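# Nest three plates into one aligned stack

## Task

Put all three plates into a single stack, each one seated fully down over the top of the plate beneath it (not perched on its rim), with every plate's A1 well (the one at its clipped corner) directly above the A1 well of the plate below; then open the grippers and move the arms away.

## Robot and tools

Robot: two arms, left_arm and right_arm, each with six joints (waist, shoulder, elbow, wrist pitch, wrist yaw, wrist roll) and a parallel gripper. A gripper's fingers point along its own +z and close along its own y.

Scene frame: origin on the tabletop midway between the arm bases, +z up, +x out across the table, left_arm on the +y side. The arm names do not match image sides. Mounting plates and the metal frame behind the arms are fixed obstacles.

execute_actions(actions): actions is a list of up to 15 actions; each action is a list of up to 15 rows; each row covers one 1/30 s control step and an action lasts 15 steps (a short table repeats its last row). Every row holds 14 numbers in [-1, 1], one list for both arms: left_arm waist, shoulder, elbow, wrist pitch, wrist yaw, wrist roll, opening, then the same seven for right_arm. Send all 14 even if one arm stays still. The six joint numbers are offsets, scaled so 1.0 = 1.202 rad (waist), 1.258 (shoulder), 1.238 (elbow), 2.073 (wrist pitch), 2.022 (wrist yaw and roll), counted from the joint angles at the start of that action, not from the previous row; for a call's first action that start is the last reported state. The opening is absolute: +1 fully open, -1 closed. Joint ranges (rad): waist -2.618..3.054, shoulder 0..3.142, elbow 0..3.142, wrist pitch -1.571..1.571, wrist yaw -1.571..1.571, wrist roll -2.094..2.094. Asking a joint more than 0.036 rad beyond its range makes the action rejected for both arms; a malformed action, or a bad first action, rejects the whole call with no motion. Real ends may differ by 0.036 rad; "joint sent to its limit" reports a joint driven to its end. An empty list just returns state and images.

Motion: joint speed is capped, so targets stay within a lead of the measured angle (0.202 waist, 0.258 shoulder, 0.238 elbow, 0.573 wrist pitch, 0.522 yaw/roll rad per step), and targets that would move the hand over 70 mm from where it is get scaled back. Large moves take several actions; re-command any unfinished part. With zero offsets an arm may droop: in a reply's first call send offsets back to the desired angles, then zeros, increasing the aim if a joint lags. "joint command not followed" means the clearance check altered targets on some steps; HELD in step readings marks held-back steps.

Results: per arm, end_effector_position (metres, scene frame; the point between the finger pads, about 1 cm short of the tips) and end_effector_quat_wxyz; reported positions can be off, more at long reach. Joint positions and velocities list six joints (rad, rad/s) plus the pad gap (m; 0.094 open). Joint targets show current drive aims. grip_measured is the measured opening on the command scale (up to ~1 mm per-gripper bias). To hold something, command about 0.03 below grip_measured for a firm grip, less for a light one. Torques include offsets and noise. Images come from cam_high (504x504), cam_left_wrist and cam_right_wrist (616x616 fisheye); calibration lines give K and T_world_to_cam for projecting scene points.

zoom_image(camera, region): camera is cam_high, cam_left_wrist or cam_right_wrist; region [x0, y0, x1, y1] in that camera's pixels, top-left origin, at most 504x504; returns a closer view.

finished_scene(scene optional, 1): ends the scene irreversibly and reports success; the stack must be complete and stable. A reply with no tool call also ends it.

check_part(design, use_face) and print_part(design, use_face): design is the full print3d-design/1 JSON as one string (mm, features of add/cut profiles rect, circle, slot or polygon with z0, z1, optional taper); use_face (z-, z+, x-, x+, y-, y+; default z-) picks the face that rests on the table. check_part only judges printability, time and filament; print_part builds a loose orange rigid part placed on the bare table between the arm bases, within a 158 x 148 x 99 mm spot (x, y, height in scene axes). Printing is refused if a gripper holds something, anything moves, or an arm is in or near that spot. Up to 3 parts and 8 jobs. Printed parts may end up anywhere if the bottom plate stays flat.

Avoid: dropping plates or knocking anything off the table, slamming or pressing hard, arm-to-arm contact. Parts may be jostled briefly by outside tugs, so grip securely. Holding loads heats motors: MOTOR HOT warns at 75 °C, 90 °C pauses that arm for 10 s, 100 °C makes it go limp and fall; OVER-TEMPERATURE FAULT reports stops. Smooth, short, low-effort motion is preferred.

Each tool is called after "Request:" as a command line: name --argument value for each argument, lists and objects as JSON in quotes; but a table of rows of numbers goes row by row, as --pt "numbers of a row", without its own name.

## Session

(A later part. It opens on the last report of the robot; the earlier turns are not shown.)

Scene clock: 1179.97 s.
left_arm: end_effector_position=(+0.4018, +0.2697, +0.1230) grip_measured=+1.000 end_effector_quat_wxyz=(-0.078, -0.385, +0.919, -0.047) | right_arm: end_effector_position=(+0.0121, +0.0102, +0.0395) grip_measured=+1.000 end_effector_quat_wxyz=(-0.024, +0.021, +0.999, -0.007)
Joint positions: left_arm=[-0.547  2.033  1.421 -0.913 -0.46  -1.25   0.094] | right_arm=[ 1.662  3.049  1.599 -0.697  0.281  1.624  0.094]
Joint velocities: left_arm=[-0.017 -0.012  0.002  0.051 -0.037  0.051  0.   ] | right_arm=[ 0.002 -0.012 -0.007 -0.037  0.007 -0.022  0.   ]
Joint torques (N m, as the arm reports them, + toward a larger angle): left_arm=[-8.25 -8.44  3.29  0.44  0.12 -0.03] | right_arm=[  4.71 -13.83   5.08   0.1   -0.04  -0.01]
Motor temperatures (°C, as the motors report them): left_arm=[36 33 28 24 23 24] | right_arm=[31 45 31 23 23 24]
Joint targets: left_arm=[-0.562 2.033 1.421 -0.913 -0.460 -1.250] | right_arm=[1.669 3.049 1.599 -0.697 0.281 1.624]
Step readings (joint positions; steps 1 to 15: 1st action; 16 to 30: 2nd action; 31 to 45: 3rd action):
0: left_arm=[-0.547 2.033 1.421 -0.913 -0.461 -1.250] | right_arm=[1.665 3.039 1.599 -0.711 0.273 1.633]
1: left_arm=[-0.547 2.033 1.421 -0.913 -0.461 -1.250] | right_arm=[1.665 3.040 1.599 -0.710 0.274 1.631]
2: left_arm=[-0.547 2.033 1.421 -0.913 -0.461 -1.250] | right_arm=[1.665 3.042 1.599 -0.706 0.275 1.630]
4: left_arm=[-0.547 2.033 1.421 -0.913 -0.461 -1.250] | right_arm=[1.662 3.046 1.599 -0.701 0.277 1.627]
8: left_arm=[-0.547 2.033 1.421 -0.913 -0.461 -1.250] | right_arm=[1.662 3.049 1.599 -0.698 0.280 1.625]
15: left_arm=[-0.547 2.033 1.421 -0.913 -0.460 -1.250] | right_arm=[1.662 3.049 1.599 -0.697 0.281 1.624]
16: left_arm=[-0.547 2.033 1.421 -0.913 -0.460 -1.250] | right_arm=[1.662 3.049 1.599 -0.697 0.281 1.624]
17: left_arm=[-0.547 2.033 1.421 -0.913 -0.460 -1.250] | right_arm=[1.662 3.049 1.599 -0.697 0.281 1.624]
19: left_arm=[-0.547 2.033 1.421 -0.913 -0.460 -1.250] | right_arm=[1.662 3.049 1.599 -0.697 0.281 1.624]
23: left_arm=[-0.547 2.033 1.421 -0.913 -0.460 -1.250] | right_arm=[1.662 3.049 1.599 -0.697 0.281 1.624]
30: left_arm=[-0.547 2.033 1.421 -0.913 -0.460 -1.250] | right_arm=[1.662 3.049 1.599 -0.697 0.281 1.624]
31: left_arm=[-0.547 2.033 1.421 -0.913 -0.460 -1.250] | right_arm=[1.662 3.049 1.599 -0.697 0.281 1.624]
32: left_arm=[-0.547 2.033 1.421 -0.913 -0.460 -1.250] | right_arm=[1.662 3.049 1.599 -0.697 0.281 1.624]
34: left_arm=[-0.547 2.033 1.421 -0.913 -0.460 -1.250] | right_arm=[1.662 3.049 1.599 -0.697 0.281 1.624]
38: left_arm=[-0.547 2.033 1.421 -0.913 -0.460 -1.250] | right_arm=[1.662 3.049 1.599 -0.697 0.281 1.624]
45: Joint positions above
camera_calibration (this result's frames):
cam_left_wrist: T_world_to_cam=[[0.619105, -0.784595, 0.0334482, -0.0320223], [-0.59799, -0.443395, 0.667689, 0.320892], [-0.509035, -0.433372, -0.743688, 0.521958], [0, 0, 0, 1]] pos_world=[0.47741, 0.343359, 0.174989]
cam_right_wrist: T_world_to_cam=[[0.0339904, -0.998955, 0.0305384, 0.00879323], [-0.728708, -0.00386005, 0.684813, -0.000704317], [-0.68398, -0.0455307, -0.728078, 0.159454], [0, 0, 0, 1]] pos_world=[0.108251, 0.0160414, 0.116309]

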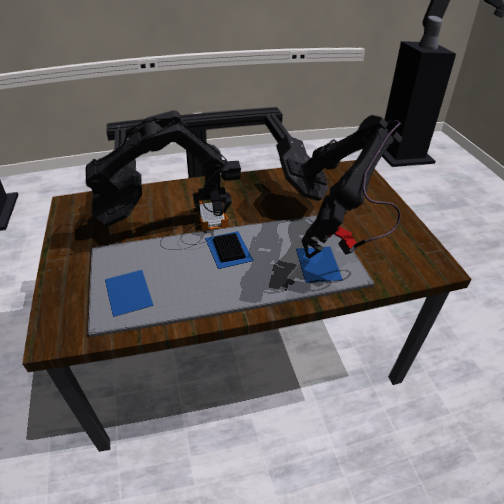

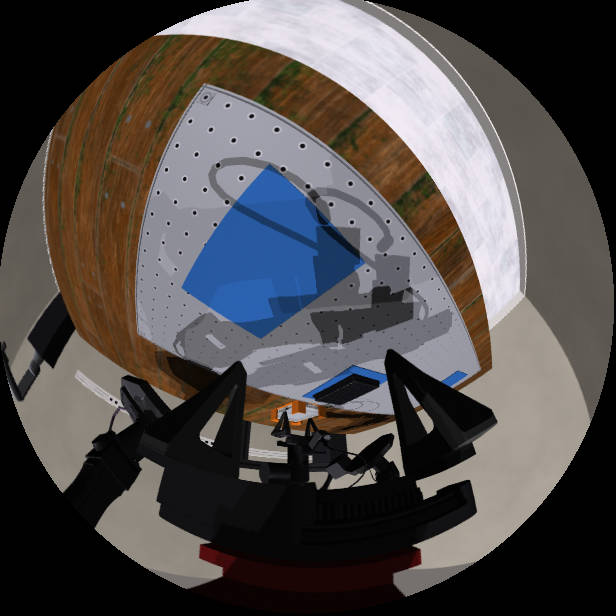

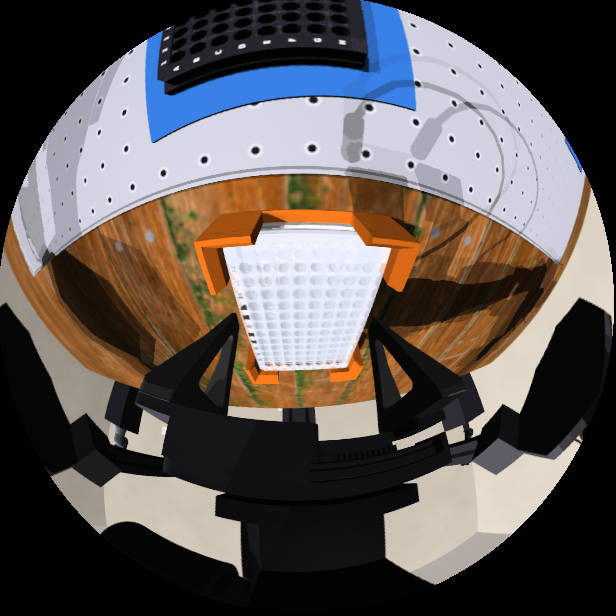

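Request:
execute_actions --actions '[[[-0.012,0,0,0,0,0,1,0.03,-0.055,0,-0.042,0,0,1]],[[-0.012,0,0,0,0,0,1,0.03,-0.1,0,-0.06,0,0,1]],[[-0.012,0,0,0,0,0,1,-0.12,0,0.1,-0.03,0.047,-0.1,1]],[[-0.012,0,0,0,0,0,1,-0.12,0,0.09,-0.03,0.047,-0.1,1]],[[-0.012,0,0,0,0,0,1,-0.11,0,0.09,-0.03,0.047,-0.1,1]],[[-0.012,0,0,0,0,0,1,0.01,0,0,0,0,0,1]]]'

Scene clock: 1199.07 s.
left_arm: end_effector_position=(+0.4017, +0.2695, +0.1230) grip_measured=+1.000 end_effector_quat_wxyz=(-0.078, -0.385, +0.919, -0.047) | right_arm: end_effector_position=(+0.2367, +0.0154, +0.1100) grip_measured=+1.000 end_effector_quat_wxyz=(+0.007, -0.042, +0.999, +0.020)
Joint positions: left_arm=[-0.547  2.033  1.421 -0.913 -0.459 -1.25   0.094] | right_arm=[ 1.241  2.838  1.885 -0.959  0.52   1.059  0.094]
Joint velocities: left_arm=[ 0.017 -0.002  0.012 -0.022  0.007 -0.037  0.   ] | right_arm=[-0.017 -0.007 -0.022 -0.081 -0.037 -0.051  0.   ]
Joint torques (N m, as the arm reports them, + toward a larger angle): left_arm=[-8.25 -8.46  3.28  0.43  0.13 -0.03] | right_arm=[  8.28 -13.47   5.56   0.18   0.02   0.  ]
Motor temperatures (°C, as the motors report them): left_arm=[36 33 28 24 23 24] | right_arm=[30 46 31 23 23 24]
Joint targets: left_arm=[-0.562 2.033 1.421 -0.913 -0.459 -1.250] | right_arm=[1.248 2.838 1.885 -0.959 0.520 1.059]
Step readings (joint positions; steps 1 to 15: 1st action; 16 to 30: 2nd action; 31 to 45: 3rd action; 46 to 60: 4th action; 61 to 75: 5th action; 76 to 90: 6th action):
0: left_arm=[-0.547 2.033 1.421 -0.913 -0.460 -1.250] | right_arm=[1.662 3.049 1.599 -0.697 0.281 1.624]
1: left_arm=[-0.547 2.033 1.421 -0.913 -0.460 -1.250] | right_arm=[1.663 3.044 1.599 -0.702 0.281 1.624]
2: left_arm=[-0.547 2.033 1.421 -0.913 -0.460 -1.250] | right_arm=[1.666 3.036 1.599 -0.717 0.281 1.624]
4: left_arm=[-0.547 2.033 1.421 -0.913 -0.460 -1.250] | right_arm=[1.675 3.012 1.599 -0.737 0.281 1.624]
8: left_arm=[-0.547 2.033 1.421 -0.913 -0.460 -1.250] | right_arm=[1.686 2.979 1.599 -0.745 0.281 1.624]
15: left_arm=[-0.547 2.033 1.421 -0.913 -0.460 -1.250] | right_arm=[1.686 2.978 1.599 -0.755 0.281 1.624]
16: left_arm=[-0.547 2.033 1.421 -0.913 -0.460 -1.250] | right_arm=[1.688 2.968 1.598 -0.763 0.280 1.624]
17: left_arm=[-0.547 2.033 1.421 -0.913 -0.460 -1.250] | right_arm=[1.691 2.952 1.595 -0.786 0.279 1.624]
19: left_arm=[-0.547 2.033 1.421 -0.913 -0.460 -1.250] | right_arm=[1.699 2.903 1.595 -0.819 0.279 1.624]
23: left_arm=[-0.547 2.033 1.421 -0.913 -0.460 -1.250] | right_arm=[1.711 2.838 1.595 -0.830 0.279 1.624]
30: left_arm=[-0.547 2.033 1.421 -0.913 -0.460 -1.250] | right_arm=[1.712 2.842 1.595 -0.848 0.279 1.624]
31: left_arm=[-0.547 2.033 1.421 -0.913 -0.460 -1.250] | right_arm=[1.701 2.844 1.609 -0.862 0.283 1.596]
32: left_arm=[-0.547 2.033 1.421 -0.913 -0.460 -1.250] | right_arm=[1.683 2.849 1.632 -0.877 0.292 1.562]
34: left_arm=[-0.547 2.033 1.421 -0.913 -0.460 -1.250] | right_arm=[1.622 2.850 1.672 -0.878 0.312 1.513]
38: left_arm=[-0.547 2.033 1.421 -0.913 -0.460 -1.250] | right_arm=[1.537 2.840 1.701 -0.878 0.350 1.463]
45: left_arm=[-0.547 2.033 1.421 -0.913 -0.460 -1.250] | right_arm=[1.552 2.840 1.701 -0.885 0.358 1.436]
46: left_arm=[-0.547 2.033 1.421 -0.913 -0.460 -1.250] | right_arm=[1.544 2.841 1.713 -0.897 0.363 1.407]
47: left_arm=[-0.547 2.033 1.421 -0.913 -0.460 -1.250] | right_arm=[1.528 2.846 1.733 -0.910 0.371 1.373]
49: left_arm=[-0.547 2.033 1.421 -0.913 -0.460 -1.250] | right_arm=[1.470 2.846 1.768 -0.911 0.391 1.324]
53: left_arm=[-0.547 2.033 1.421 -0.913 -0.460 -1.250] | right_arm=[1.377 2.838 1.793 -0.911 0.429 1.275]
60: left_arm=[-0.547 2.033 1.421 -0.913 -0.460 -1.250] | right_arm=[1.390 2.838 1.793 -0.921 0.439 1.247]
61: left_arm=[-0.547 2.033 1.421 -0.913 -0.460 -1.250] | right_arm=[1.384 2.840 1.805 -0.934 0.444 1.219]
62: left_arm=[-0.547 2.033 1.421 -0.913 -0.460 -1.250] | right_arm=[1.371 2.845 1.826 -0.946 0.452 1.184]
64: left_arm=[-0.547 2.033 1.421 -0.913 -0.460 -1.250] | right_arm=[1.320 2.845 1.860 -0.948 0.471 1.136]
68: left_arm=[-0.547 2.033 1.421 -0.913 -0.460 -1.250] | right_arm=[1.229 2.838 1.885 -0.948 0.508 1.087]
75: left_arm=[-0.547 2.033 1.421 -0.913 -0.460 -1.250] | right_arm=[1.236 2.838 1.885 -0.959 0.520 1.059]
76: left_arm=[-0.547 2.033 1.421 -0.913 -0.460 -1.250] | right_arm=[1.239 2.838 1.885 -0.959 0.520 1.059]
77: left_arm=[-0.547 2.033 1.421 -0.913 -0.459 -1.250] | right_arm=[1.241 2.838 1.885 -0.959 0.520 1.059]
79: left_arm=[-0.547 2.033 1.421 -0.913 -0.459 -1.250] | right_arm=[1.241 2.838 1.885 -0.959 0.520 1.059]
83: left_arm=[-0.547 2.033 1.421 -0.913 -0.459 -1.250] | right_arm=[1.241 2.838 1.885 -0.959 0.520 1.059]
90: Joint positions above
camera_calibration (this result's frames):
cam_left_wrist: T_world_to_cam=[[0.619151, -0.784539, 0.0339383, -0.0322042], [-0.597635, -0.442732, 0.668447, 0.32032], [-0.509397, -0.434152, -0.742985, 0.522131], [0, 0, 0, 1]] pos_world=[0.477346, 0.343235, 0.174911]
cam_right_wrist: T_world_to_cam=[[0.157873, -0.987278, -0.0189119, -0.0198703], [-0.761094, -0.133862, 0.634679, 0.129915], [-0.629136, -0.0858052, -0.772544, 0.357199], [0, 0, 0, 1]] pos_world=[0.326741, 0.0284227, 0.193122]

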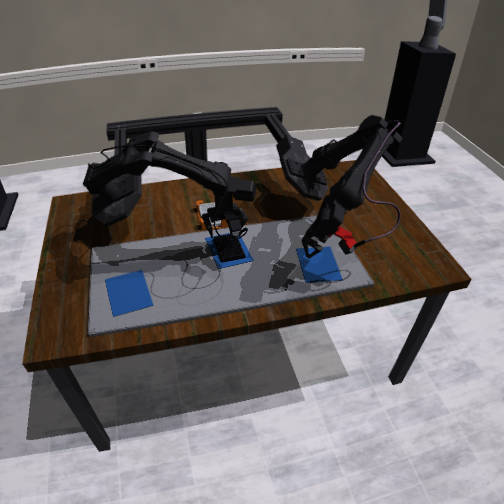

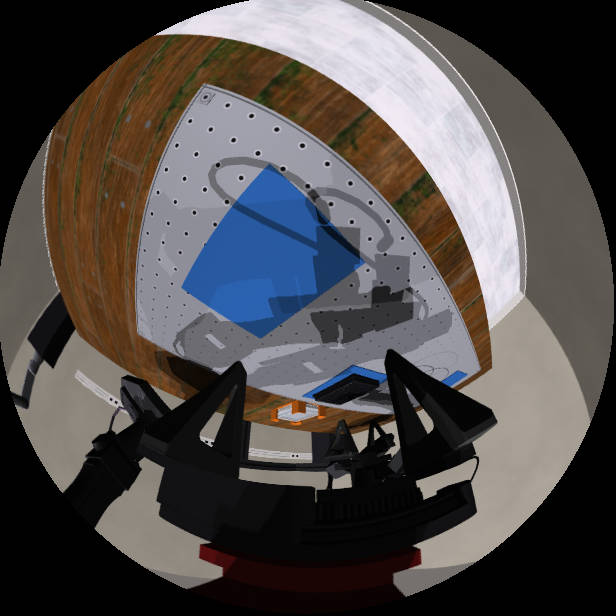

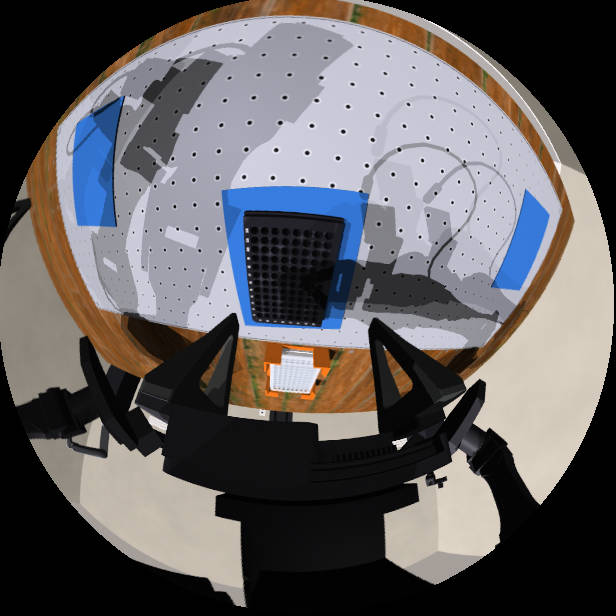

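Request:
execute_actions --actions '[[[-0.012,0,0,0,0,0,1,-0.025,0.106,0.07,0.036,0.011,-0.02,1]],[[-0.012,0,0,0,0,0,1,0.01,0,0,0,0,0,1]]]'

Request:
zoom_image --camera "cam_right_wrist" --region '[230,340,370,430]'

Scene clock: 1211.60 s.
left_arm: end_effector_position=(+0.4016, +0.2694, +0.1230) grip_measured=+1.000 end_effector_quat_wxyz=(-0.078, -0.385, +0.919, -0.047) | right_arm: end_effector_position=(+0.2294, +0.0273, +0.0598) grip_measured=+1.000 end_effector_quat_wxyz=(-0.003, -0.048, +0.999, +0.007)
Joint positions: left_arm=[-0.547  2.033  1.421 -0.913 -0.459 -1.25   0.094] | right_arm=[ 1.203  2.98   1.952 -0.901  0.528  1.026  0.094]
Joint velocities: left_arm=[ 0.007  0.007 -0.012  0.007 -0.11  -0.037  0.   ] | right_arm=[ 0.007 -0.012 -0.002 -0.066 -0.066  0.022  0.   ]
Joint torques (N m, as the arm reports them, + toward a larger angle): left_arm=[-8.27 -8.45  3.28  0.44  0.12 -0.03] | right_arm=[  8.65 -13.83   5.11   0.11  -0.01  -0.02]
Motor temperatures (°C, as the motors report them): left_arm=[36 33 28 24 23 24] | right_arm=[31 46 31 23 23 24]
Joint targets: left_arm=[-0.562 2.033 1.421 -0.913 -0.459 -1.250] | right_arm=[1.215 2.980 1.952 -0.901 0.528 1.026]
Step readings (joint positions; steps 1 to 15: 1st action; 16 to 30: 2nd action):
0: left_arm=[-0.547 2.033 1.421 -0.913 -0.459 -1.250] | right_arm=[1.241 2.838 1.885 -0.959 0.520 1.059]
1: left_arm=[-0.547 2.033 1.421 -0.913 -0.459 -1.250] | right_arm=[1.239 2.851 1.898 -0.962 0.521 1.054]
2: left_arm=[-0.547 2.033 1.421 -0.913 -0.459 -1.250] | right_arm=[1.236 2.875 1.925 -0.952 0.524 1.049]
4: left_arm=[-0.547 2.033 1.421 -0.913 -0.459 -1.250] | right_arm=[1.225 2.922 1.951 -0.913 0.526 1.040]
8: left_arm=[-0.547 2.033 1.421 -0.913 -0.459 -1.250] | right_arm=[1.206 2.977 1.952 -0.903 0.526 1.031]
15: left_arm=[-0.547 2.033 1.421 -0.913 -0.459 -1.250] | right_arm=[1.203 2.980 1.952 -0.901 0.528 1.026]
16: left_arm=[-0.547 2.033 1.421 -0.913 -0.459 -1.250] | right_arm=[1.203 2.980 1.952 -0.901 0.528 1.026]
17: left_arm=[-0.547 2.033 1.421 -0.913 -0.459 -1.250] | right_arm=[1.203 2.980 1.952 -0.901 0.528 1.026]
19: left_arm=[-0.547 2.033 1.421 -0.913 -0.459 -1.250] | right_arm=[1.203 2.980 1.952 -0.901 0.528 1.026]
23: left_arm=[-0.547 2.033 1.421 -0.913 -0.459 -1.250] | right_arm=[1.203 2.980 1.952 -0.901 0.528 1.026]
30: Joint positions above
camera_calibration (this result's frames):
cam_left_wrist: T_world_to_cam=[[0.619166, -0.78452, 0.0341016, -0.0322649], [-0.597517, -0.44251, 0.668699, 0.32013], [-0.509517, -0.434412, -0.742751, 0.522188], [0, 0, 0, 1]] pos_world=[0.477324, 0.343193, 0.174885]
cam_right_wrist: T_world_to_cam=[[0.16881, -0.985638, 0.00467312, -0.0118678], [-0.748053, -0.125029, 0.651755, 0.153511], [-0.64181, -0.113518, -0.758415, 0.317748], [0, 0, 0, 1]] pos_world=[0.320772, 0.0435663, 0.140989]

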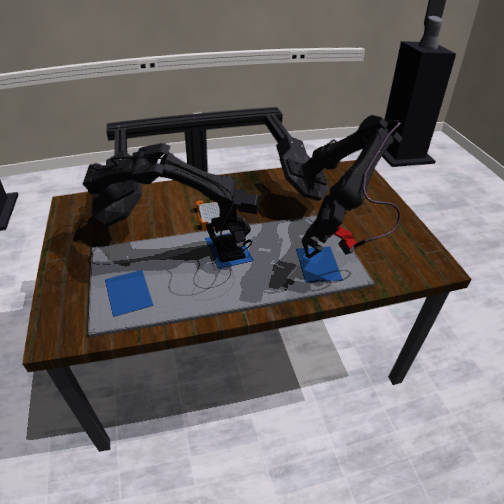

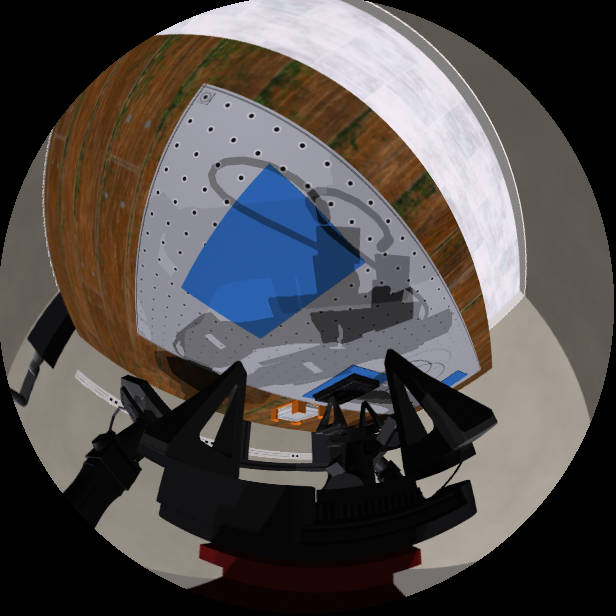

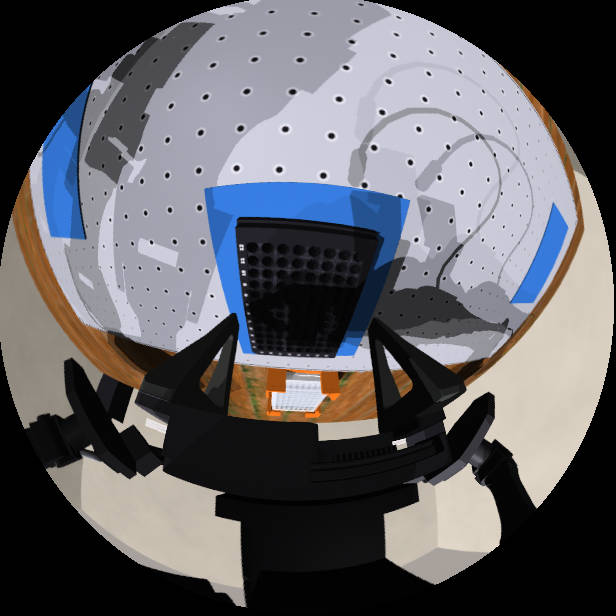

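Region (230, 340, 370, 430) of cam_right_wrist's 616x616 image, scaled by 3.600, with more detail than that image has; it fills the top 324 rows of this view, and the rest is white.

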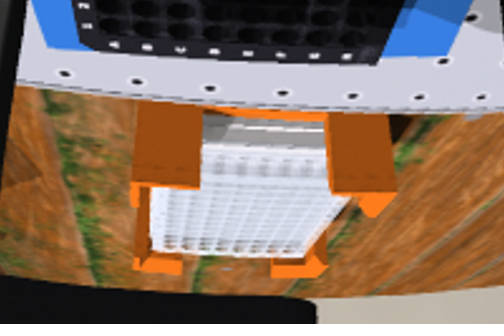

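Request:
execute_actions --actions '[[[-0.012,0,0,0,0,0,1,-0.010,0.026,0,0.02,0,0,1]]]'

Scene clock: 1239.27 s.
left_arm: end_effector_position=(+0.4016, +0.2694, +0.1230) grip_measured=+1.000 end_effector_quat_wxyz=(-0.078, -0.385, +0.919, -0.047) | right_arm: end_effector_position=(+0.2277, +0.0274, +0.0477) grip_measured=+1.000 end_effector_quat_wxyz=(-0.007, -0.043, +0.999, +0.005)
Joint positions: left_arm=[-0.547  2.033  1.421 -0.913 -0.459 -1.25   0.094] | right_arm=[ 1.19   3.004  1.952 -0.878  0.528  1.026  0.094]
Joint velocities: left_arm=[ 0.007 -0.002  0.012  0.022 -0.037  0.037  0.   ] | right_arm=[-0.002  0.007  0.007 -0.007 -0.066 -0.095  0.   ]
Joint torques (N m, as the arm reports them, + toward a larger angle): left_arm=[-8.26 -8.44  3.3   0.44  0.12 -0.03] | right_arm=[  7.93 -12.94   5.19   0.23  -0.01   0.  ]
Motor temperatures (°C, as the motors report them): left_arm=[36 32 28 24 23 24] | right_arm=[32 47 31 23 23 24]
Joint targets: left_arm=[-0.562 2.033 1.421 -0.913 -0.459 -1.250] | right_arm=[1.191 3.013 1.952 -0.859 0.528 1.026]
Step readings (joint positions):
0: left_arm=[-0.547 2.033 1.421 -0.913 -0.459 -1.250] | right_arm=[1.203 2.980 1.952 -0.901 0.528 1.026]
1: left_arm=[-0.547 2.033 1.421 -0.913 -0.459 -1.250] | right_arm=[1.203 2.982 1.952 -0.899 0.528 1.026]
2: left_arm=[-0.547 2.033 1.421 -0.913 -0.459 -1.250] | right_arm=[1.202 2.983 1.952 -0.893 0.528 1.026]
4: left_arm=[-0.547 2.033 1.421 -0.913 -0.459 -1.250] | right_arm=[1.198 2.991 1.952 -0.885 0.528 1.026]
8: left_arm=[-0.547 2.033 1.421 -0.913 -0.459 -1.250] | right_arm=[1.191 3.003 1.952 -0.881 0.528 1.026]
15: Joint positions above
camera_calibration (this result's frames):
cam_left_wrist: T_world_to_cam=[[0.619166, -0.78452, 0.0341016, -0.0322649], [-0.597517, -0.44251, 0.668699, 0.32013], [-0.509517, -0.434412, -0.742751, 0.522188], [0, 0, 0, 1]] pos_world=[0.477324, 0.343193, 0.174885]
cam_right_wrist: T_world_to_cam=[[0.159203, -0.987214, 0.00789469, -0.009418], [-0.74443, -0.11479, 0.65776, 0.158725], [-0.648444, -0.110594, -0.753186, 0.308558], [0, 0, 0, 1]] pos_world=[0.319741, 0.0430473, 0.128073]

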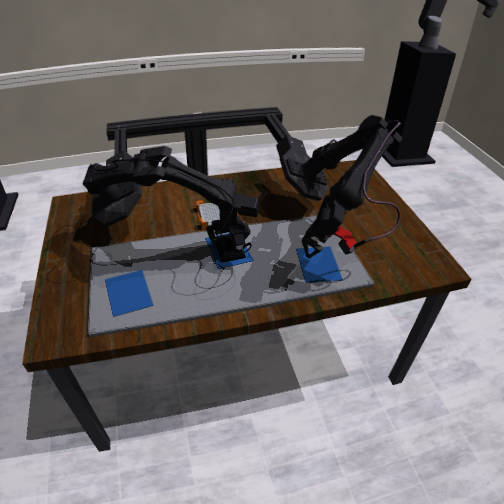

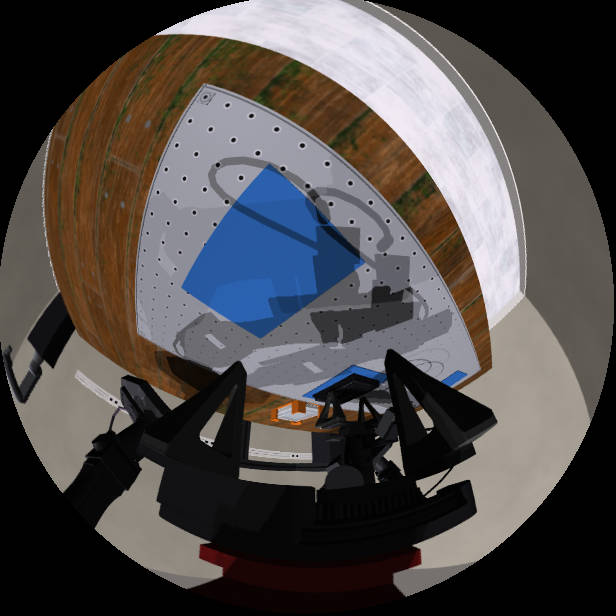

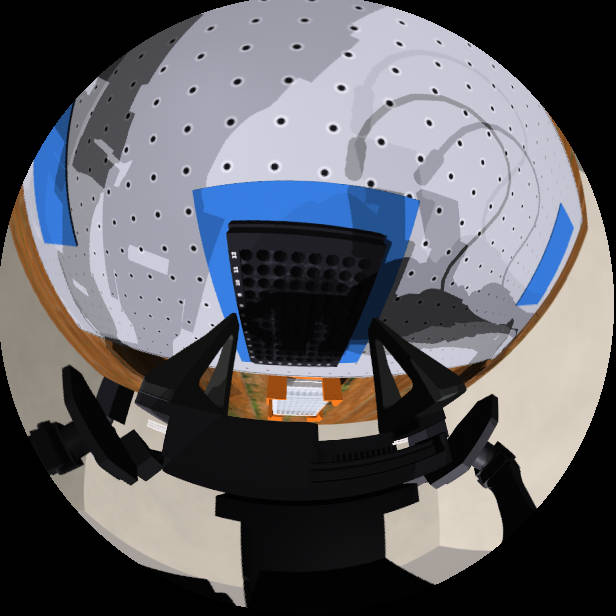

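Request:
execute_actions --actions '[[[-0.012,0,0,0,0,0,1,-0.010,0.022,0,0.018,0,0.012,1]]]'

Request:
zoom_image --camera "cam_right_wrist" --region '[180,160,440,400]'

Scene clock: 1244.50 s.
left_arm: end_effector_position=(+0.4016, +0.2694, +0.1230) grip_measured=+1.000 end_effector_quat_wxyz=(-0.078, -0.385, +0.919, -0.047) | right_arm: end_effector_position=(+0.2273, +0.0275, +0.0384) grip_measured=+1.000 end_effector_quat_wxyz=(-0.009, -0.028, +1.000, +0.005)
Joint positions: left_arm=[-0.547  2.033  1.421 -0.913 -0.459 -1.25   0.094] | right_arm=[ 1.178  3.02   1.952 -0.858  0.527  1.043  0.094]
Joint velocities: left_arm=[-0.012 -0.007 -0.002  0.037  0.022  0.022  0.   ] | right_arm=[-0.007 -0.007 -0.007 -0.081 -0.066 -0.022  0.   ]
Joint torques (N m, as the arm reports them, + toward a larger angle): left_arm=[-8.24 -8.45  3.29  0.44  0.12 -0.03] | right_arm=[  7.75 -12.9    5.18   0.25  -0.04   0.06]
Motor temperatures (°C, as the motors report them): left_arm=[36 32 28 24 23 24] | right_arm=[32 46 31 23 23 24]
Joint targets: left_arm=[-0.562 2.033 1.421 -0.913 -0.459 -1.250] | right_arm=[1.178 3.032 1.952 -0.840 0.528 1.050]
Step readings (joint positions):
0: left_arm=[-0.547 2.033 1.421 -0.913 -0.459 -1.250] | right_arm=[1.190 3.004 1.952 -0.877 0.528 1.026]
1: left_arm=[-0.547 2.033 1.421 -0.913 -0.459 -1.250] | right_arm=[1.189 3.005 1.952 -0.875 0.528 1.028]
2: left_arm=[-0.547 2.033 1.421 -0.913 -0.459 -1.250] | right_arm=[1.189 3.006 1.952 -0.871 0.528 1.031]
4: left_arm=[-0.547 2.033 1.421 -0.913 -0.459 -1.250] | right_arm=[1.185 3.012 1.952 -0.865 0.528 1.036]
8: left_arm=[-0.547 2.033 1.421 -0.913 -0.459 -1.250] | right_arm=[1.178 3.020 1.952 -0.859 0.527 1.040]
15: Joint positions above
camera_calibration (this result's frames):
cam_left_wrist: T_world_to_cam=[[0.619166, -0.78452, 0.0341016, -0.0322649], [-0.597517, -0.44251, 0.668699, 0.32013], [-0.509517, -0.434412, -0.742751, 0.522188], [0, 0, 0, 1]] pos_world=[0.477324, 0.343193, 0.174885]
cam_right_wrist: T_world_to_cam=[[0.130841, -0.991372, 0.00793892, -0.00261611], [-0.743659, -0.0928463, 0.662081, 0.163648], [-0.655631, -0.0925314, -0.749391, 0.302349], [0, 0, 0, 1]] pos_world=[0.32027, 0.0405774, 0.11825]

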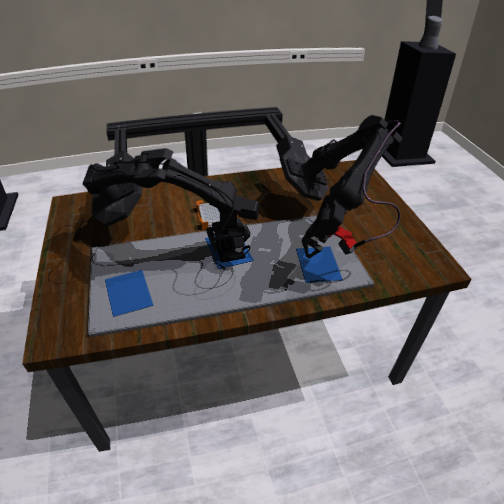

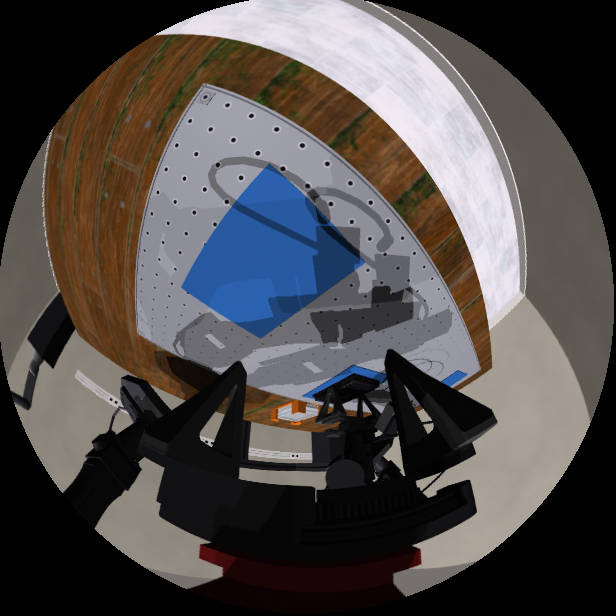

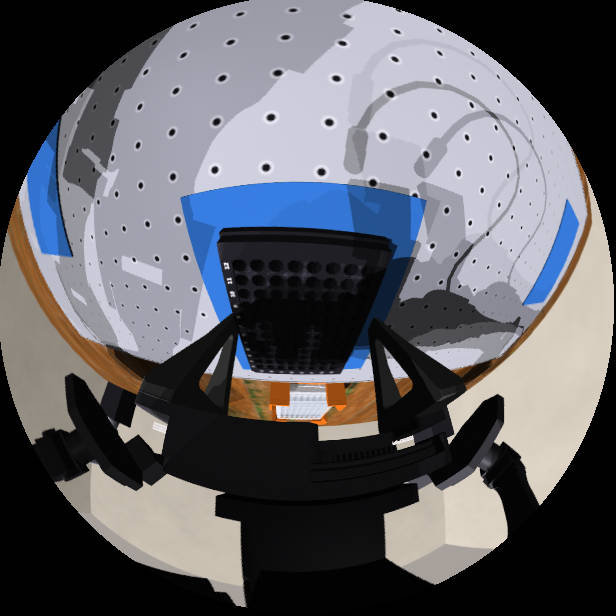

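Region (180, 160, 440, 400) of cam_right_wrist's 616x616 image, scaled by 1.938, with more detail than that image has; it fills the top 465 rows of this view, and the rest is white.

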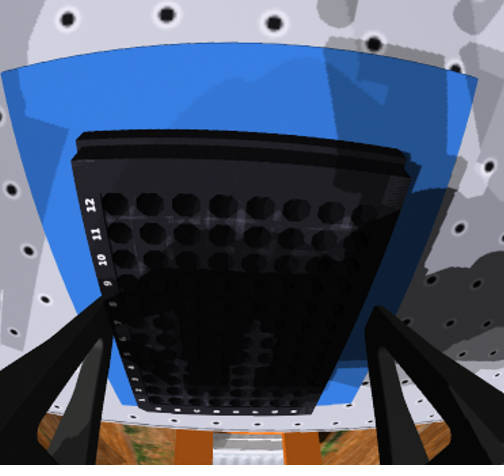

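Request:
execute_actions --actions '[[[-0.012,0,0,0,0,0,1,0.006,0,0,0.024,0,0,1]]]'

Request:
zoom_image --camera "cam_right_wrist" --region '[180,160,440,400]'

Scene clock: 1255.93 s.
left_arm: end_effector_position=(+0.4016, +0.2694, +0.1230) grip_measured=+1.000 end_effector_quat_wxyz=(-0.078, -0.385, +0.919, -0.047) | right_arm: end_effector_position=(+0.2306, +0.0338, +0.0385) grip_measured=+1.000 end_effector_quat_wxyz=(-0.003, -0.020, +1.000, +0.017)
Joint positions: left_arm=[-0.547  2.033  1.421 -0.913 -0.458 -1.25   0.094] | right_arm=[ 1.178  3.02   1.952 -0.826  0.527  1.044  0.094]
Joint velocities: left_arm=[-0.002  0.007  0.002  0.051 -0.037  0.007  0.   ] | right_arm=[0.002 0.002 0.002 0.037 0.037 0.037 0.   ]
Joint torques (N m, as the arm reports them, + toward a larger angle): left_arm=[-8.26 -8.44  3.29  0.44  0.12 -0.03] | right_arm=[  8.36 -13.93   5.14   0.35  -0.02  -0.01]
Motor temperatures (°C, as the motors report them): left_arm=[36 32 28 24 23 24] | right_arm=[32 46 31 23 23 24]
Joint targets: left_arm=[-0.562 2.033 1.421 -0.913 -0.459 -1.250] | right_arm=[1.185 3.020 1.952 -0.808 0.527 1.043]
Step readings (joint positions):
0: left_arm=[-0.547 2.033 1.421 -0.913 -0.459 -1.250] | right_arm=[1.178 3.020 1.952 -0.858 0.527 1.044]
1: left_arm=[-0.547 2.033 1.421 -0.913 -0.459 -1.250] | right_arm=[1.178 3.020 1.952 -0.855 0.527 1.044]
2: left_arm=[-0.547 2.033 1.421 -0.913 -0.459 -1.250] | right_arm=[1.178 3.020 1.952 -0.850 0.527 1.044]
4: left_arm=[-0.547 2.033 1.421 -0.913 -0.459 -1.250] | right_arm=[1.178 3.020 1.952 -0.841 0.527 1.044]
8: left_arm=[-0.547 2.033 1.421 -0.913 -0.459 -1.250] | right_arm=[1.178 3.020 1.952 -0.831 0.527 1.044]
15: Joint positions above
camera_calibration (this result's frames):
cam_left_wrist: T_world_to_cam=[[0.619181, -0.7845, 0.034265, -0.0323256], [-0.597398, -0.442289, 0.668951, 0.319939], [-0.509638, -0.434672, -0.742516, 0.522246], [0, 0, 0, 1]] pos_world=[0.477303, 0.343152, 0.17486]
cam_right_wrist: T_world_to_cam=[[0.114119, -0.993362, -0.0144503, 0.00799226], [-0.753296, -0.0960046, 0.650637, 0.169378], [-0.647705, -0.0633646, -0.759252, 0.30271], [0, 0, 0, 1]] pos_world=[0.322747, 0.0433814, 0.119745]

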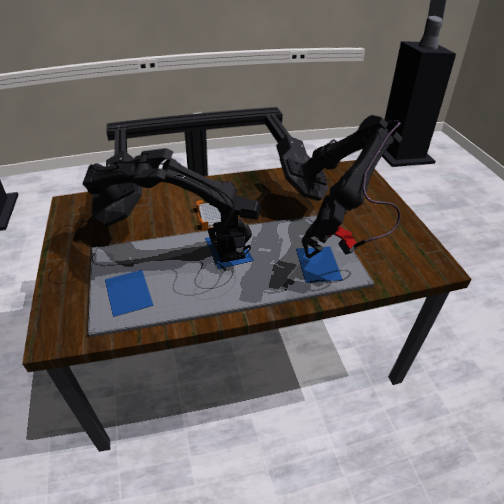

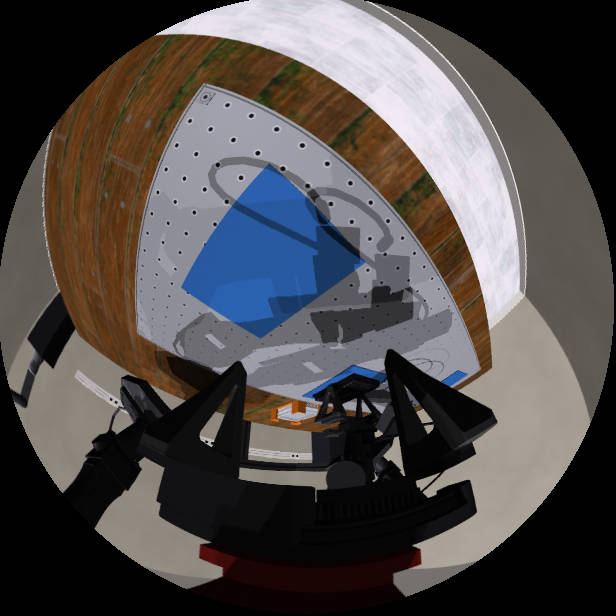

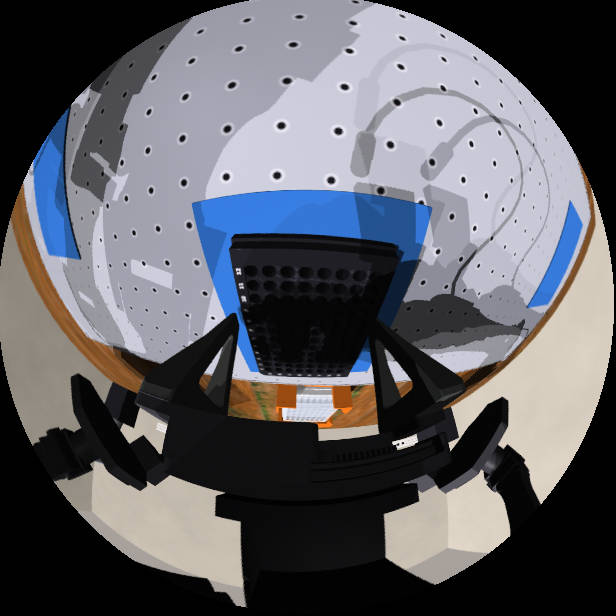

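Region (180, 160, 440, 400) of cam_right_wrist's 616x616 image, scaled by 1.938, with more detail than that image has; it fills the top 465 rows of this view, and the rest is white.

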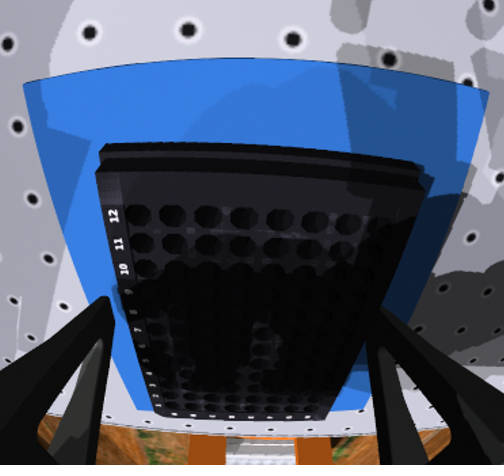

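Request:
execute_actions --actions '[[[-0.012,0,0,0,0,0,1,0.006,0.014,0,0,0,0,0.9]],[[-0.012,0,0,0,0,0,1,0.006,0,0,0,0,0,0.8]],[[-0.012,0,0,0,0,0,1,0.006,0,0,0,0,0,0.68]]]'

Request:
zoom_image --camera "cam_right_wrist" --region '[180,160,440,400]'

Scene clock: 1266.93 s.
left_arm: end_effector_position=(+0.4016, +0.2694, +0.1230) grip_measured=+1.000 end_effector_quat_wxyz=(-0.078, -0.385, +0.919, -0.047) | right_arm: end_effector_position=(+0.2307, +0.0339, +0.0385) grip_measured=+0.722 end_effector_quat_wxyz=(-0.003, -0.020, +1.000, +0.017)
Joint positions: left_arm=[-0.547  2.033  1.421 -0.913 -0.458 -1.25   0.094] | right_arm=[ 1.178  3.02   1.952 -0.825  0.527  1.044  0.081]
Joint velocities: left_arm=[ 0.002  0.007 -0.012  0.007 -0.051  0.007  0.   ] | right_arm=[-0.017 -0.007 -0.007 -0.125 -0.066 -0.051  0.   ]
Joint torques (N m, as the arm reports them, + toward a larger angle): left_arm=[-8.26 -8.45  3.27  0.44  0.13 -0.03] | right_arm=[  8.37 -13.98   5.14   0.16  -0.02  -0.01]
Motor temperatures (°C, as the motors report them): left_arm=[36 32 28 24 23 24] | right_arm=[32 46 31 23 23 24]
Joint targets: left_arm=[-0.562 2.033 1.421 -0.913 -0.459 -1.250] | right_arm=[1.185 3.020 1.952 -0.825 0.527 1.044]
Step readings (joint positions; steps 1 to 15: 1st action; 16 to 30: 2nd action; 31 to 45: 3rd action):
0: left_arm=[-0.547 2.033 1.421 -0.913 -0.458 -1.250] | right_arm=[1.178 3.020 1.952 -0.825 0.527 1.044]
1: left_arm=[-0.547 2.033 1.421 -0.913 -0.458 -1.250] | right_arm=[1.178 3.020 1.952 -0.825 0.527 1.044]
2: left_arm=[-0.547 2.033 1.421 -0.913 -0.458 -1.250] | right_arm=[1.178 3.020 1.952 -0.825 0.527 1.044]
4: left_arm=[-0.547 2.033 1.421 -0.913 -0.458 -1.250] | right_arm=[1.178 3.020 1.952 -0.825 0.527 1.044]
8: left_arm=[-0.547 2.033 1.421 -0.913 -0.458 -1.250] | right_arm=[1.178 3.020 1.952 -0.825 0.527 1.044]
15: left_arm=[-0.547 2.033 1.421 -0.913 -0.458 -1.250] | right_arm=[1.178 3.020 1.952 -0.825 0.527 1.044]
16: left_arm=[-0.547 2.033 1.421 -0.913 -0.458 -1.250] | right_arm=[1.178 3.020 1.952 -0.825 0.527 1.044]
17: left_arm=[-0.547 2.033 1.421 -0.913 -0.458 -1.250] | right_arm=[1.178 3.020 1.952 -0.825 0.527 1.044]
19: left_arm=[-0.547 2.033 1.421 -0.913 -0.458 -1.250] | right_arm=[1.178 3.020 1.952 -0.825 0.527 1.044]
23: left_arm=[-0.547 2.033 1.421 -0.913 -0.458 -1.250] | right_arm=[1.178 3.020 1.952 -0.825 0.527 1.044]
30: left_arm=[-0.547 2.033 1.421 -0.913 -0.458 -1.250] | right_arm=[1.178 3.020 1.952 -0.825 0.527 1.044]
31: left_arm=[-0.547 2.033 1.421 -0.913 -0.458 -1.250] | right_arm=[1.178 3.020 1.952 -0.825 0.527 1.044]
32: left_arm=[-0.547 2.033 1.421 -0.913 -0.458 -1.250] | right_arm=[1.178 3.020 1.952 -0.825 0.527 1.044]
34: left_arm=[-0.547 2.033 1.421 -0.913 -0.458 -1.250] | right_arm=[1.178 3.020 1.952 -0.825 0.527 1.044]
38: left_arm=[-0.547 2.033 1.421 -0.913 -0.458 -1.250] | right_arm=[1.178 3.020 1.952 -0.825 0.527 1.044]
45: Joint positions above
camera_calibration (this result's frames):
cam_left_wrist: T_world_to_cam=[[0.619181, -0.7845, 0.034265, -0.0323256], [-0.597398, -0.442289, 0.668951, 0.319939], [-0.509638, -0.434672, -0.742516, 0.522246], [0, 0, 0, 1]] pos_world=[0.477303, 0.343152, 0.17486]
cam_right_wrist: T_world_to_cam=[[0.113728, -0.993399, -0.014993, 0.00824572], [-0.753526, -0.0960822, 0.650358, 0.169517], [-0.647506, -0.0626665, -0.75948, 0.302714], [0, 0, 0, 1]] pos_world=[0.322807, 0.0434489, 0.119782]

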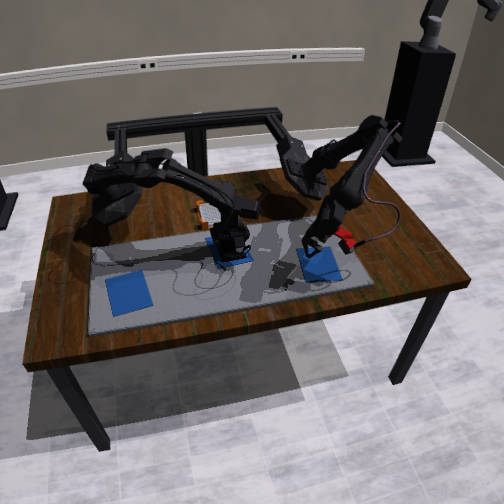

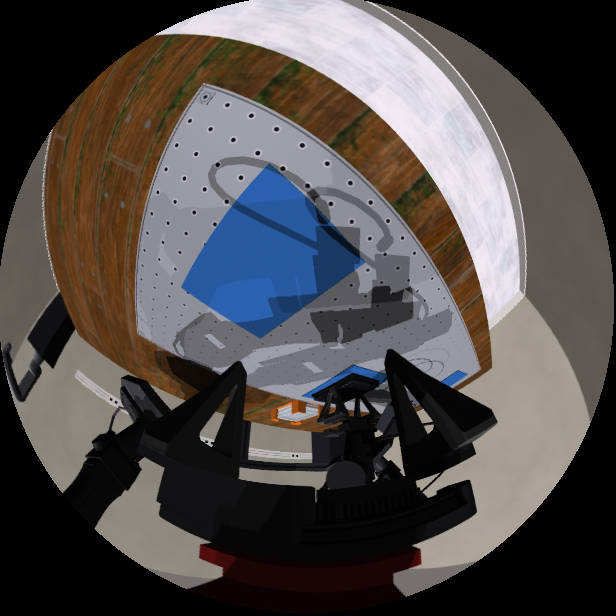

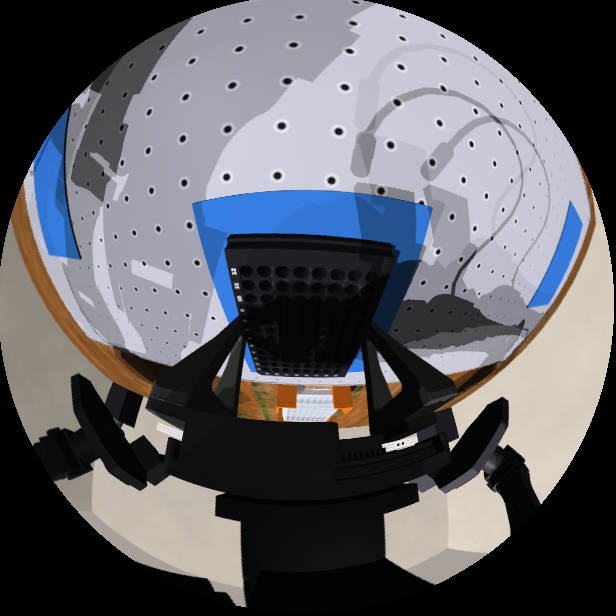

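Region (180, 160, 440, 400) of cam_right_wrist's 616x616 image, scaled by 1.938, with more detail than that image has; it fills the top 465 rows of this view, and the rest is white.

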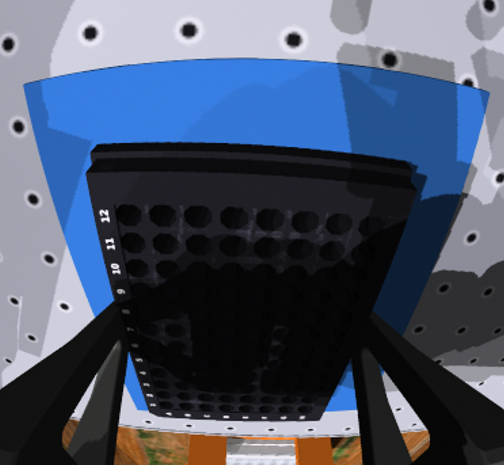

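Request:
execute_actions --actions '[[[-0.012,0,0,0,0,0,1,0.03,-0.05,0,-0.035,0,0,0.68]],[[-0.012,0,0,0,0,0,1,0.03,-0.06,0,-0.035,0,0,0.68]],[[-0.012,0,0,0,0,0,1,0.1,-0.02,-0.07,0.02,-0.03,0.07,0.68]],[[-0.012,0,0,0,0,0,1,0.1,0,-0.07,0.02,-0.03,0.07,0.68]]]'

Scene clock: 1274.80 s.
left_arm: end_effector_position=(+0.4016, +0.2692, +0.1230) grip_measured=+1.000 end_effector_quat_wxyz=(-0.079, -0.385, +0.919, -0.048) | right_arm: end_effector_position=(+0.1424, +0.0580, +0.1305) grip_measured=+0.722 end_effector_quat_wxyz=(+0.003, -0.012, +0.997, +0.070)
Joint positions: left_arm=[-0.547  2.033  1.421 -0.913 -0.458 -1.25   0.094] | right_arm=[ 1.459  2.865  1.819 -0.867  0.407  1.305  0.081]
Joint velocities: left_arm=[-0.007 -0.002 -0.002 -0.051 -0.066 -0.037  0.   ] | right_arm=[-0.056 -0.017 -0.002  0.022  0.007 -0.007 -0.   ]
Joint torques (N m, as the arm reports them, + toward a larger angle): left_arm=[-8.26 -8.47  3.28  0.44  0.13 -0.03] | right_arm=[  6.29 -13.69   4.71   0.49  -0.04   0.01]
Motor temperatures (°C, as the motors report them): left_arm=[36 32 28 24 23 24] | right_arm=[32 47 31 23 23 24]
Joint targets: left_arm=[-0.562 2.033 1.421 -0.913 -0.458 -1.250] | right_arm=[1.457 2.867 1.800 -0.853 0.406 1.316]
Step readings (joint positions; steps 1 to 15: 1st action; 16 to 30: 2nd action; 31 to 45: 3rd action; 46 to 60: 4th action):
0: left_arm=[-0.547 2.033 1.421 -0.913 -0.458 -1.250] | right_arm=[1.178 3.020 1.952 -0.825 0.527 1.044]
1: left_arm=[-0.547 2.033 1.421 -0.913 -0.458 -1.250] | right_arm=[1.179 3.016 1.952 -0.829 0.527 1.044]
2: left_arm=[-0.547 2.033 1.421 -0.913 -0.458 -1.250] | right_arm=[1.181 3.011 1.952 -0.842 0.526 1.044]
4: left_arm=[-0.547 2.033 1.421 -0.913 -0.458 -1.250] | right_arm=[1.186 2.992 1.952 -0.859 0.526 1.044]
8: left_arm=[-0.547 2.033 1.421 -0.913 -0.458 -1.250] | right_arm=[1.196 2.962 1.952 -0.866 0.526 1.044]
15: left_arm=[-0.547 2.033 1.421 -0.913 -0.458 -1.250] | right_arm=[1.197 2.959 1.952 -0.873 0.526 1.044]
16: left_arm=[-0.547 2.033 1.421 -0.913 -0.458 -1.250] | right_arm=[1.198 2.954 1.952 -0.877 0.526 1.044]
17: left_arm=[-0.547 2.033 1.421 -0.913 -0.458 -1.250] | right_arm=[1.199 2.948 1.952 -0.891 0.525 1.044]
19: left_arm=[-0.547 2.033 1.421 -0.913 -0.458 -1.250] | right_arm=[1.205 2.924 1.952 -0.908 0.525 1.044]
23: left_arm=[-0.547 2.033 1.421 -0.913 -0.458 -1.250] | right_arm=[1.215 2.885 1.952 -0.912 0.525 1.044]
30: left_arm=[-0.547 2.033 1.421 -0.913 -0.458 -1.250] | right_arm=[1.216 2.881 1.952 -0.920 0.525 1.044]
31: left_arm=[-0.547 2.033 1.421 -0.913 -0.458 -1.250] | right_arm=[1.223 2.878 1.941 -0.911 0.521 1.063]
32: left_arm=[-0.547 2.033 1.421 -0.913 -0.458 -1.250] | right_arm=[1.233 2.871 1.923 -0.902 0.515 1.087]
34: left_arm=[-0.547 2.033 1.421 -0.913 -0.458 -1.250] | right_arm=[1.271 2.867 1.900 -0.901 0.502 1.121]
38: left_arm=[-0.547 2.033 1.421 -0.913 -0.458 -1.250] | right_arm=[1.340 2.867 1.887 -0.900 0.475 1.155]
45: left_arm=[-0.547 2.033 1.421 -0.913 -0.458 -1.250] | right_arm=[1.337 2.867 1.887 -0.894 0.466 1.174]
46: left_arm=[-0.547 2.033 1.421 -0.913 -0.458 -1.250] | right_arm=[1.342 2.866 1.877 -0.885 0.463 1.194]
47: left_arm=[-0.547 2.033 1.421 -0.913 -0.458 -1.250] | right_arm=[1.352 2.863 1.862 -0.876 0.458 1.218]
49: left_arm=[-0.547 2.033 1.421 -0.913 -0.458 -1.250] | right_arm=[1.391 2.863 1.837 -0.872 0.444 1.252]
53: left_arm=[-0.547 2.033 1.421 -0.913 -0.458 -1.250] | right_arm=[1.463 2.865 1.819 -0.872 0.415 1.286]
60: Joint positions above
camera_calibration (this result's frames):
cam_left_wrist: T_world_to_cam=[[0.619211, -0.784462, 0.0345916, -0.0324472], [-0.597161, -0.441846, 0.669456, 0.319558], [-0.509878, -0.435191, -0.742046, 0.522361], [0, 0, 0, 1]] pos_world=[0.47726, 0.343069, 0.174808]
cam_right_wrist: T_world_to_cam=[[0.097602, -0.988109, -0.118804, 0.0591098], [-0.761948, -0.150985, 0.629793, 0.052535], [-0.640242, 0.0290537, -0.767624, 0.311716], [0, 0, 0, 1]] pos_world=[0.233833, 0.0572824, 0.213217]

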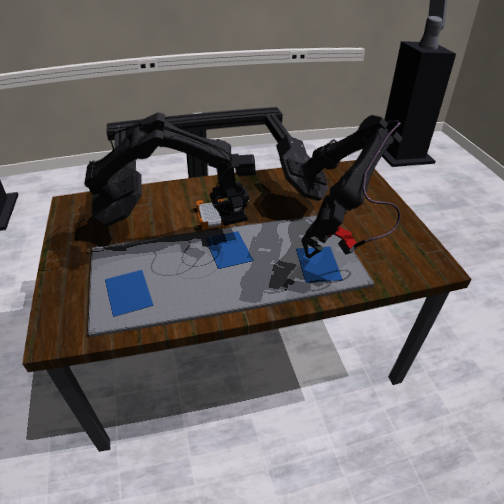

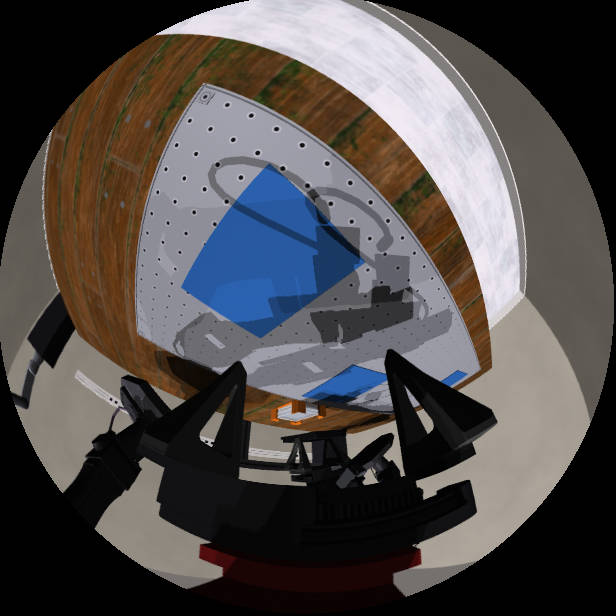

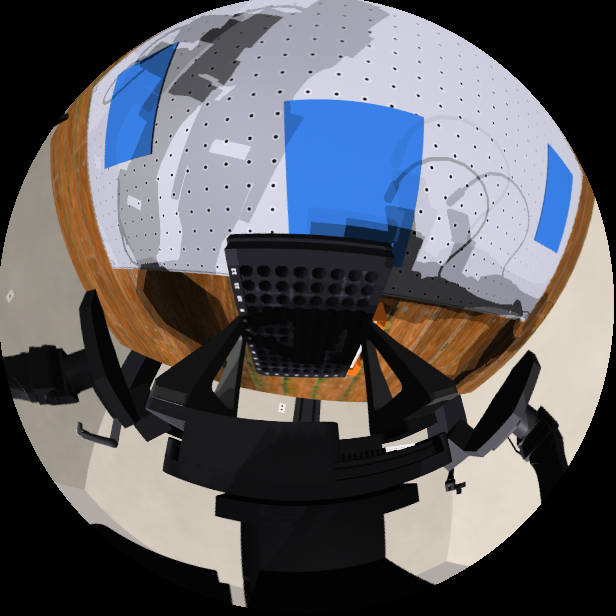

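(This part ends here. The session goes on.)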